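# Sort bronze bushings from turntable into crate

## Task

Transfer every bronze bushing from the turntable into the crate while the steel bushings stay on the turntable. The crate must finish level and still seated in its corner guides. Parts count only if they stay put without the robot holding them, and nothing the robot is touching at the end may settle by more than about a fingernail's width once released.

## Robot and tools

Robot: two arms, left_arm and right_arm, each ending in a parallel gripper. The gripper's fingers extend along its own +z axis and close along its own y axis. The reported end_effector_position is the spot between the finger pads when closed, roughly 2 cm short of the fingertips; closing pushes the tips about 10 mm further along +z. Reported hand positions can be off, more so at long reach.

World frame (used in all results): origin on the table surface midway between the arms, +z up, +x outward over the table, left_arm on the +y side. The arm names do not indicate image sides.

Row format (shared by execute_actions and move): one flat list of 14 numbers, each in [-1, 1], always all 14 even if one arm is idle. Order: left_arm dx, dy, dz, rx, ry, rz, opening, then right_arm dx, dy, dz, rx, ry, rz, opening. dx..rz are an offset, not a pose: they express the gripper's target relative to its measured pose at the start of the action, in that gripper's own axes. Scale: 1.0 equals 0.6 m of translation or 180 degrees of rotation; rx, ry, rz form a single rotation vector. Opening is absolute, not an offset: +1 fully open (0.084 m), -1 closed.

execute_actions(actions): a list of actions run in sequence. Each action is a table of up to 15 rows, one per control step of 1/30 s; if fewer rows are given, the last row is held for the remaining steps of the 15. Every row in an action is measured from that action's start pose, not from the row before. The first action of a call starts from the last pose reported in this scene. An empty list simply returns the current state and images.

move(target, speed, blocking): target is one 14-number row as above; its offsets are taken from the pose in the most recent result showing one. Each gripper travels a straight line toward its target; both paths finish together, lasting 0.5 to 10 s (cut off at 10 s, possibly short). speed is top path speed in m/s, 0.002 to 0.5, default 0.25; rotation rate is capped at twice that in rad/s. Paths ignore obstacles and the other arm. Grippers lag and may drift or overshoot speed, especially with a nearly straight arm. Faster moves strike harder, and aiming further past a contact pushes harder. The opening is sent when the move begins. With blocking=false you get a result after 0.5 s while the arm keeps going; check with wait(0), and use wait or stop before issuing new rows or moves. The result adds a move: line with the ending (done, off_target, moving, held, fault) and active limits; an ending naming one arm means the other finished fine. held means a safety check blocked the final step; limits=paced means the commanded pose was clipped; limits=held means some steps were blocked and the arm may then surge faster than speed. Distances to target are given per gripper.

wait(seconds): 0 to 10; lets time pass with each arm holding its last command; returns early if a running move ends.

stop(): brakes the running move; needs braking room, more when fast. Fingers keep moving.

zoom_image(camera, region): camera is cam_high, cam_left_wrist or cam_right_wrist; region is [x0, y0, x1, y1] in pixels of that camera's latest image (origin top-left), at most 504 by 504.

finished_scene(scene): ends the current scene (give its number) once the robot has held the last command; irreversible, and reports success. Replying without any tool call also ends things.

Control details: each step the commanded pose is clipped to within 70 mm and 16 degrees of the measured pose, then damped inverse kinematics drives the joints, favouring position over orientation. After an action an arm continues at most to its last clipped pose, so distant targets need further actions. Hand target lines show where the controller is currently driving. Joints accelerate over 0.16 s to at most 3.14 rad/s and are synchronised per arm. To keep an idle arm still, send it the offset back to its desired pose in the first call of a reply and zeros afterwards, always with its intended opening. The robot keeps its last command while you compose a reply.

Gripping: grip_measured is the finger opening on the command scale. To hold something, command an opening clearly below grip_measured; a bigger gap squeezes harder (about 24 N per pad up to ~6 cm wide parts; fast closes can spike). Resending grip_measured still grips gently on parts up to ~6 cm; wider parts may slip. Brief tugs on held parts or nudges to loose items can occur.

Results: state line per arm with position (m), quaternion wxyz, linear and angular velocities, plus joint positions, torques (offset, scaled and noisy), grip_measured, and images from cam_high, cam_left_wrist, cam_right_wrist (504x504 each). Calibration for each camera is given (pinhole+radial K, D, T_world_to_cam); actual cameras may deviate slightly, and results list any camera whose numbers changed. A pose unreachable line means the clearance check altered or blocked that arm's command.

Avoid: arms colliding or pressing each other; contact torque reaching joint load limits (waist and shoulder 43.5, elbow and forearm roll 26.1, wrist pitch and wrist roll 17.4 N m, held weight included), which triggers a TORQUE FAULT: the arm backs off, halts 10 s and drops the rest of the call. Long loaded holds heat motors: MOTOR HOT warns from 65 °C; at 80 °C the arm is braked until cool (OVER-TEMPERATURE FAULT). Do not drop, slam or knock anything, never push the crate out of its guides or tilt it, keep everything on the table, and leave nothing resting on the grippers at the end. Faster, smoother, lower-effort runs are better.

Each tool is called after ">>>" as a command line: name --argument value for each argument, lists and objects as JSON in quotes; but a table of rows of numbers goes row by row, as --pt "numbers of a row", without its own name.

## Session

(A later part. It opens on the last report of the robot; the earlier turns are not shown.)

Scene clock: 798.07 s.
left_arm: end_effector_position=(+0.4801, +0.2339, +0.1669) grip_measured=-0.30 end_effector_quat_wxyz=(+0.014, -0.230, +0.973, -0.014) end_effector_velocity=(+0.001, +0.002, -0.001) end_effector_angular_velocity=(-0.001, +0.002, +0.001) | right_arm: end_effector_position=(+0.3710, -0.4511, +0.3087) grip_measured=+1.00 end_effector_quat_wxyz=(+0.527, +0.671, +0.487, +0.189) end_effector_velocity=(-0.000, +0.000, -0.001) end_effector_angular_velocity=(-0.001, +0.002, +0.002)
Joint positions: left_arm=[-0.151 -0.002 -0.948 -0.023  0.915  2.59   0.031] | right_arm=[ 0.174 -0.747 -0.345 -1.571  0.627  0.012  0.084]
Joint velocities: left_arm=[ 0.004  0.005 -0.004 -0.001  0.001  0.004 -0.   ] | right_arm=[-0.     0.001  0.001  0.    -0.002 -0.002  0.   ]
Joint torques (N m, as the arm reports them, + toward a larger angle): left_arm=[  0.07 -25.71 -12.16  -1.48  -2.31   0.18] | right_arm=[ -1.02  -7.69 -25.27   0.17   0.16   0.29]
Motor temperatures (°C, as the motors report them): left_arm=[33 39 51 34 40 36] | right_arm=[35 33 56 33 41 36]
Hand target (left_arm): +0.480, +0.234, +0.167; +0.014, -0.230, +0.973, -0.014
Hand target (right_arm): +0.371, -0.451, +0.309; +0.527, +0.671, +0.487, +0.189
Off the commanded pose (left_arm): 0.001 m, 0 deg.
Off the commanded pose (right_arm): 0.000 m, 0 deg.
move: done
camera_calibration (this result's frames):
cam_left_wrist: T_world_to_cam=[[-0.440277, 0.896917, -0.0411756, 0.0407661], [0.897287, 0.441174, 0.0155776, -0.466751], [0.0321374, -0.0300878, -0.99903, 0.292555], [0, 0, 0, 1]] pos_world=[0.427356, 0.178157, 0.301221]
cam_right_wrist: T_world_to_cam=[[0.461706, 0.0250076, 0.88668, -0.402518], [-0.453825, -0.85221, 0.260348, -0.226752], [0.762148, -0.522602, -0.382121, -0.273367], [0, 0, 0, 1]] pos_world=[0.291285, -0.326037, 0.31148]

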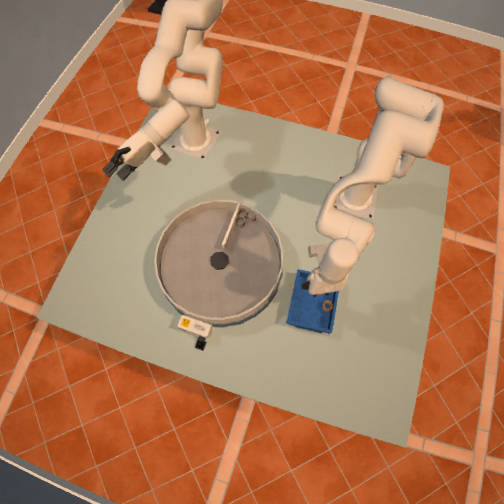

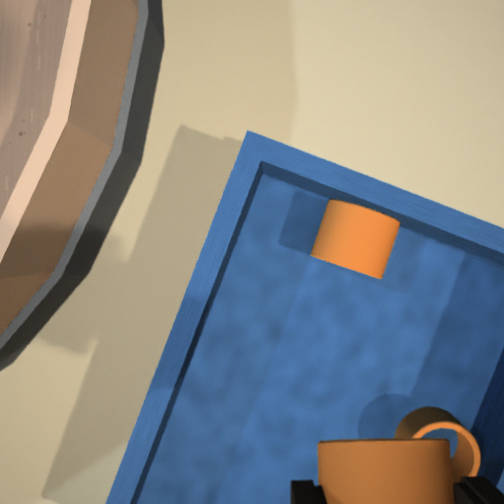

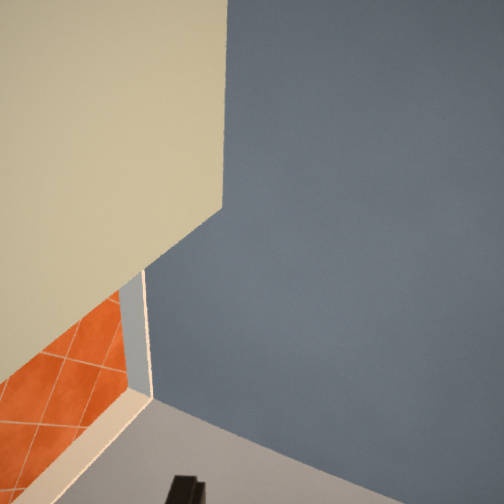

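The held bushing would land on the first ring. I'll shift left (gripper −y) 3 cm, then lower.

>>> move --target '[0,-0.05,0.145,0,0,0,-1,0,0,0,0,0,0,1]' --speed 0.08

Scene clock: 803.63 s.
left_arm: end_effector_position=(+0.4968, +0.2050, +0.0815) grip_measured=-0.30 end_effector_quat_wxyz=(+0.014, -0.230, +0.973, -0.015) end_effector_velocity=(+0.001, -0.000, -0.001) end_effector_angular_velocity=(-0.001, -0.000, +0.002) | right_arm: end_effector_position=(+0.3710, -0.4511, +0.3087) grip_measured=+1.00 end_effector_quat_wxyz=(+0.527, +0.671, +0.487, +0.189) end_effector_velocity=(-0.000, -0.000, -0.001) end_effector_angular_velocity=(-0.000, +0.001, -0.002)
Joint positions: left_arm=[-0.209  0.208 -0.935 -0.025  0.69   2.538  0.031] | right_arm=[ 0.174 -0.747 -0.345 -1.571  0.627  0.012  0.084]
Joint velocities: left_arm=[ 0.     0.004 -0.002 -0.001 -0.003 -0.001 -0.   ] | right_arm=[-0.     0.     0.001  0.     0.002  0.001  0.   ]
Joint torques (N m, as the arm reports them, + toward a larger angle): left_arm=[  0.18 -29.37 -10.96  -1.18  -2.42   0.3 ] | right_arm=[ -0.69  -7.34 -25.45   0.1    0.11   0.27]
Motor temperatures (°C, as the motors report them): left_arm=[33 39 52 34 40 36] | right_arm=[35 33 56 33 41 36]
Hand target (left_arm): +0.497, +0.205, +0.081; +0.014, -0.230, +0.973, -0.014
Hand target (right_arm): +0.371, -0.451, +0.309; +0.527, +0.671, +0.487, +0.189
Off the commanded pose (left_arm): 0.001 m, 0 deg.
Off the commanded pose (right_arm): 0.000 m, 0 deg.
move: done
camera_calibration (this result's frames):
cam_left_wrist: T_world_to_cam=[[-0.440075, 0.896983, -0.0418922, 0.0704137], [0.897358, 0.44101, 0.0160751, -0.467683], [0.032894, -0.030518, -0.998993, 0.205561], [0, 0, 0, 1]] pos_world=[0.443905, 0.149366, 0.215822]
cam_right_wrist: T_world_to_cam=[[0.461706, 0.0250076, 0.88668, -0.402518], [-0.453825, -0.85221, 0.260348, -0.226752], [0.762148, -0.522602, -0.382121, -0.273367], [0, 0, 0, 1]] pos_world=[0.291285, -0.326037, 0.31148]

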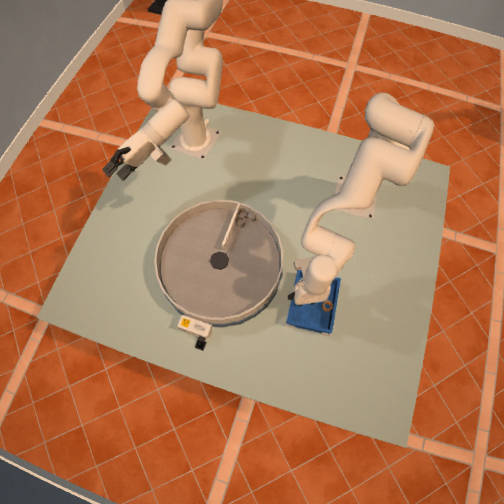

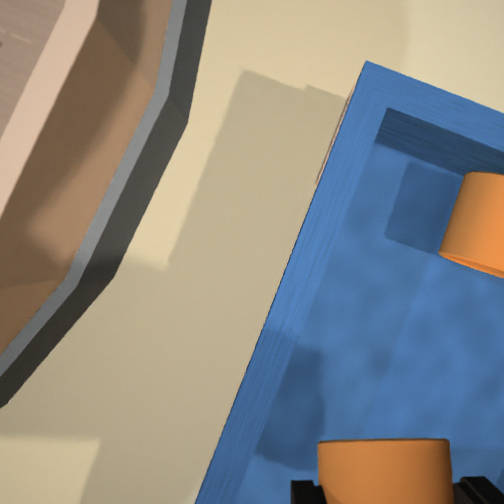

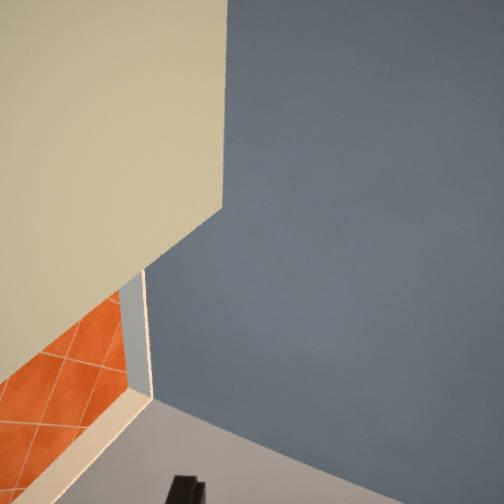

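Inside the crate and clear of the walls. Releasing and rising.

>>> execute_actions --actions '[[[0,0,0,0,0,0,0.3,0,0,0,0,0,0,1]],[[0,0,-0.12,0,0,0,0.3,0,0,0,0,0,0,1]],[[0,0,-0.05,0,0,0,0.3,0,0,0,0,0,0,1]]]'

Scene clock: 808.60 s.
left_arm: end_effector_position=(+0.4921, +0.2076, +0.1807) grip_measured=+0.29 end_effector_quat_wxyz=(+0.012, -0.230, +0.973, -0.014) end_effector_velocity=(+0.002, -0.000, +0.006) end_effector_angular_velocity=(-0.001, -0.008, -0.001) | right_arm: end_effector_position=(+0.3710, -0.4511, +0.3087) grip_measured=+1.00 end_effector_quat_wxyz=(+0.527, +0.671, +0.487, +0.189) end_effector_velocity=(+0.000, +0.001, -0.000) end_effector_angular_velocity=(+0.000, +0.000, +0.002)
Joint positions: left_arm=[-0.204  0.032 -1.031 -0.019  0.966  2.535  0.056] | right_arm=[ 0.174 -0.747 -0.345 -1.571  0.627  0.012  0.084]
Joint velocities: left_arm=[ 0.    -0.005 -0.009  0.001  0.006  0.001  0.   ] | right_arm=[ 0.     0.    -0.    -0.001 -0.002  0.     0.   ]
Joint torques (N m, as the arm reports them, + toward a larger angle): left_arm=[  0.34 -27.42 -11.61  -1.36  -2.32   0.22] | right_arm=[ -0.85  -7.41 -25.47   0.21   0.2    0.22]
Motor temperatures (°C, as the motors report them): left_arm=[33 39 51 34 40 36] | right_arm=[35 33 56 33 41 36]
Hand target (left_arm): +0.492, +0.208, +0.181; +0.013, -0.230, +0.973, -0.014
Hand target (right_arm): +0.371, -0.451, +0.309; +0.527, +0.671, +0.487, +0.189
Off the commanded pose (left_arm): 0.001 m, 0 deg.
Off the commanded pose (right_arm): 0.000 m, 0 deg.
camera_calibration (this result's frames):
cam_left_wrist: T_world_to_cam=[[-0.440501, 0.896895, -0.0392178, 0.069914], [0.897289, 0.441257, 0.0128643, -0.465649], [0.028843, -0.029523, -0.999148, 0.306673], [0, 0, 0, 1]] pos_world=[0.439774, 0.151819, 0.315144]
cam_right_wrist: T_world_to_cam=[[0.461706, 0.0250079, 0.88668, -0.402518], [-0.453825, -0.85221, 0.260348, -0.226752], [0.762148, -0.522602, -0.382121, -0.273367], [0, 0, 0, 1]] pos_world=[0.291285, -0.326037, 0.31148]

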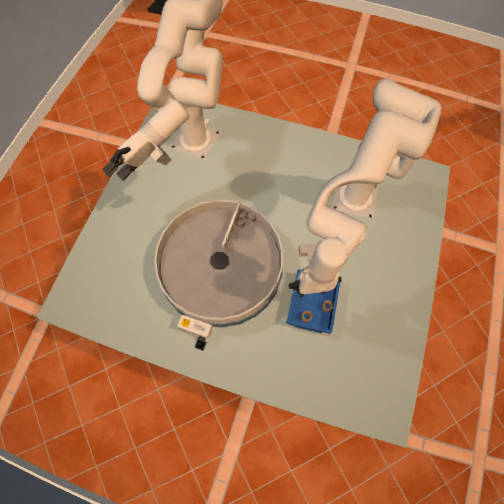

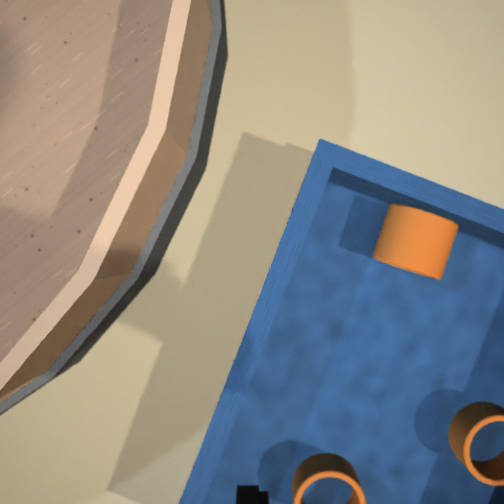

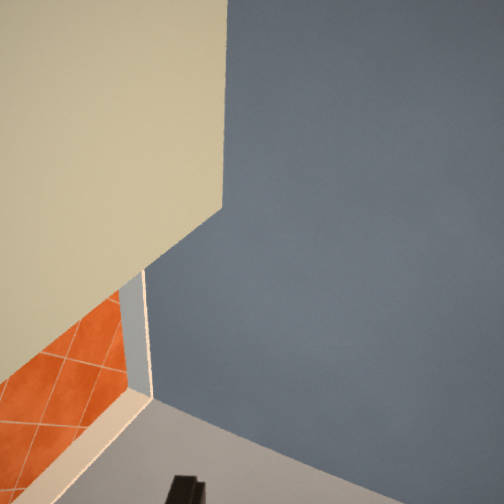

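All three bronze bushings are in the crate, the steels are still on the turntable, and the gripper is clear.

>>> finished_scene --scene 1

The scene is finished: the task was done.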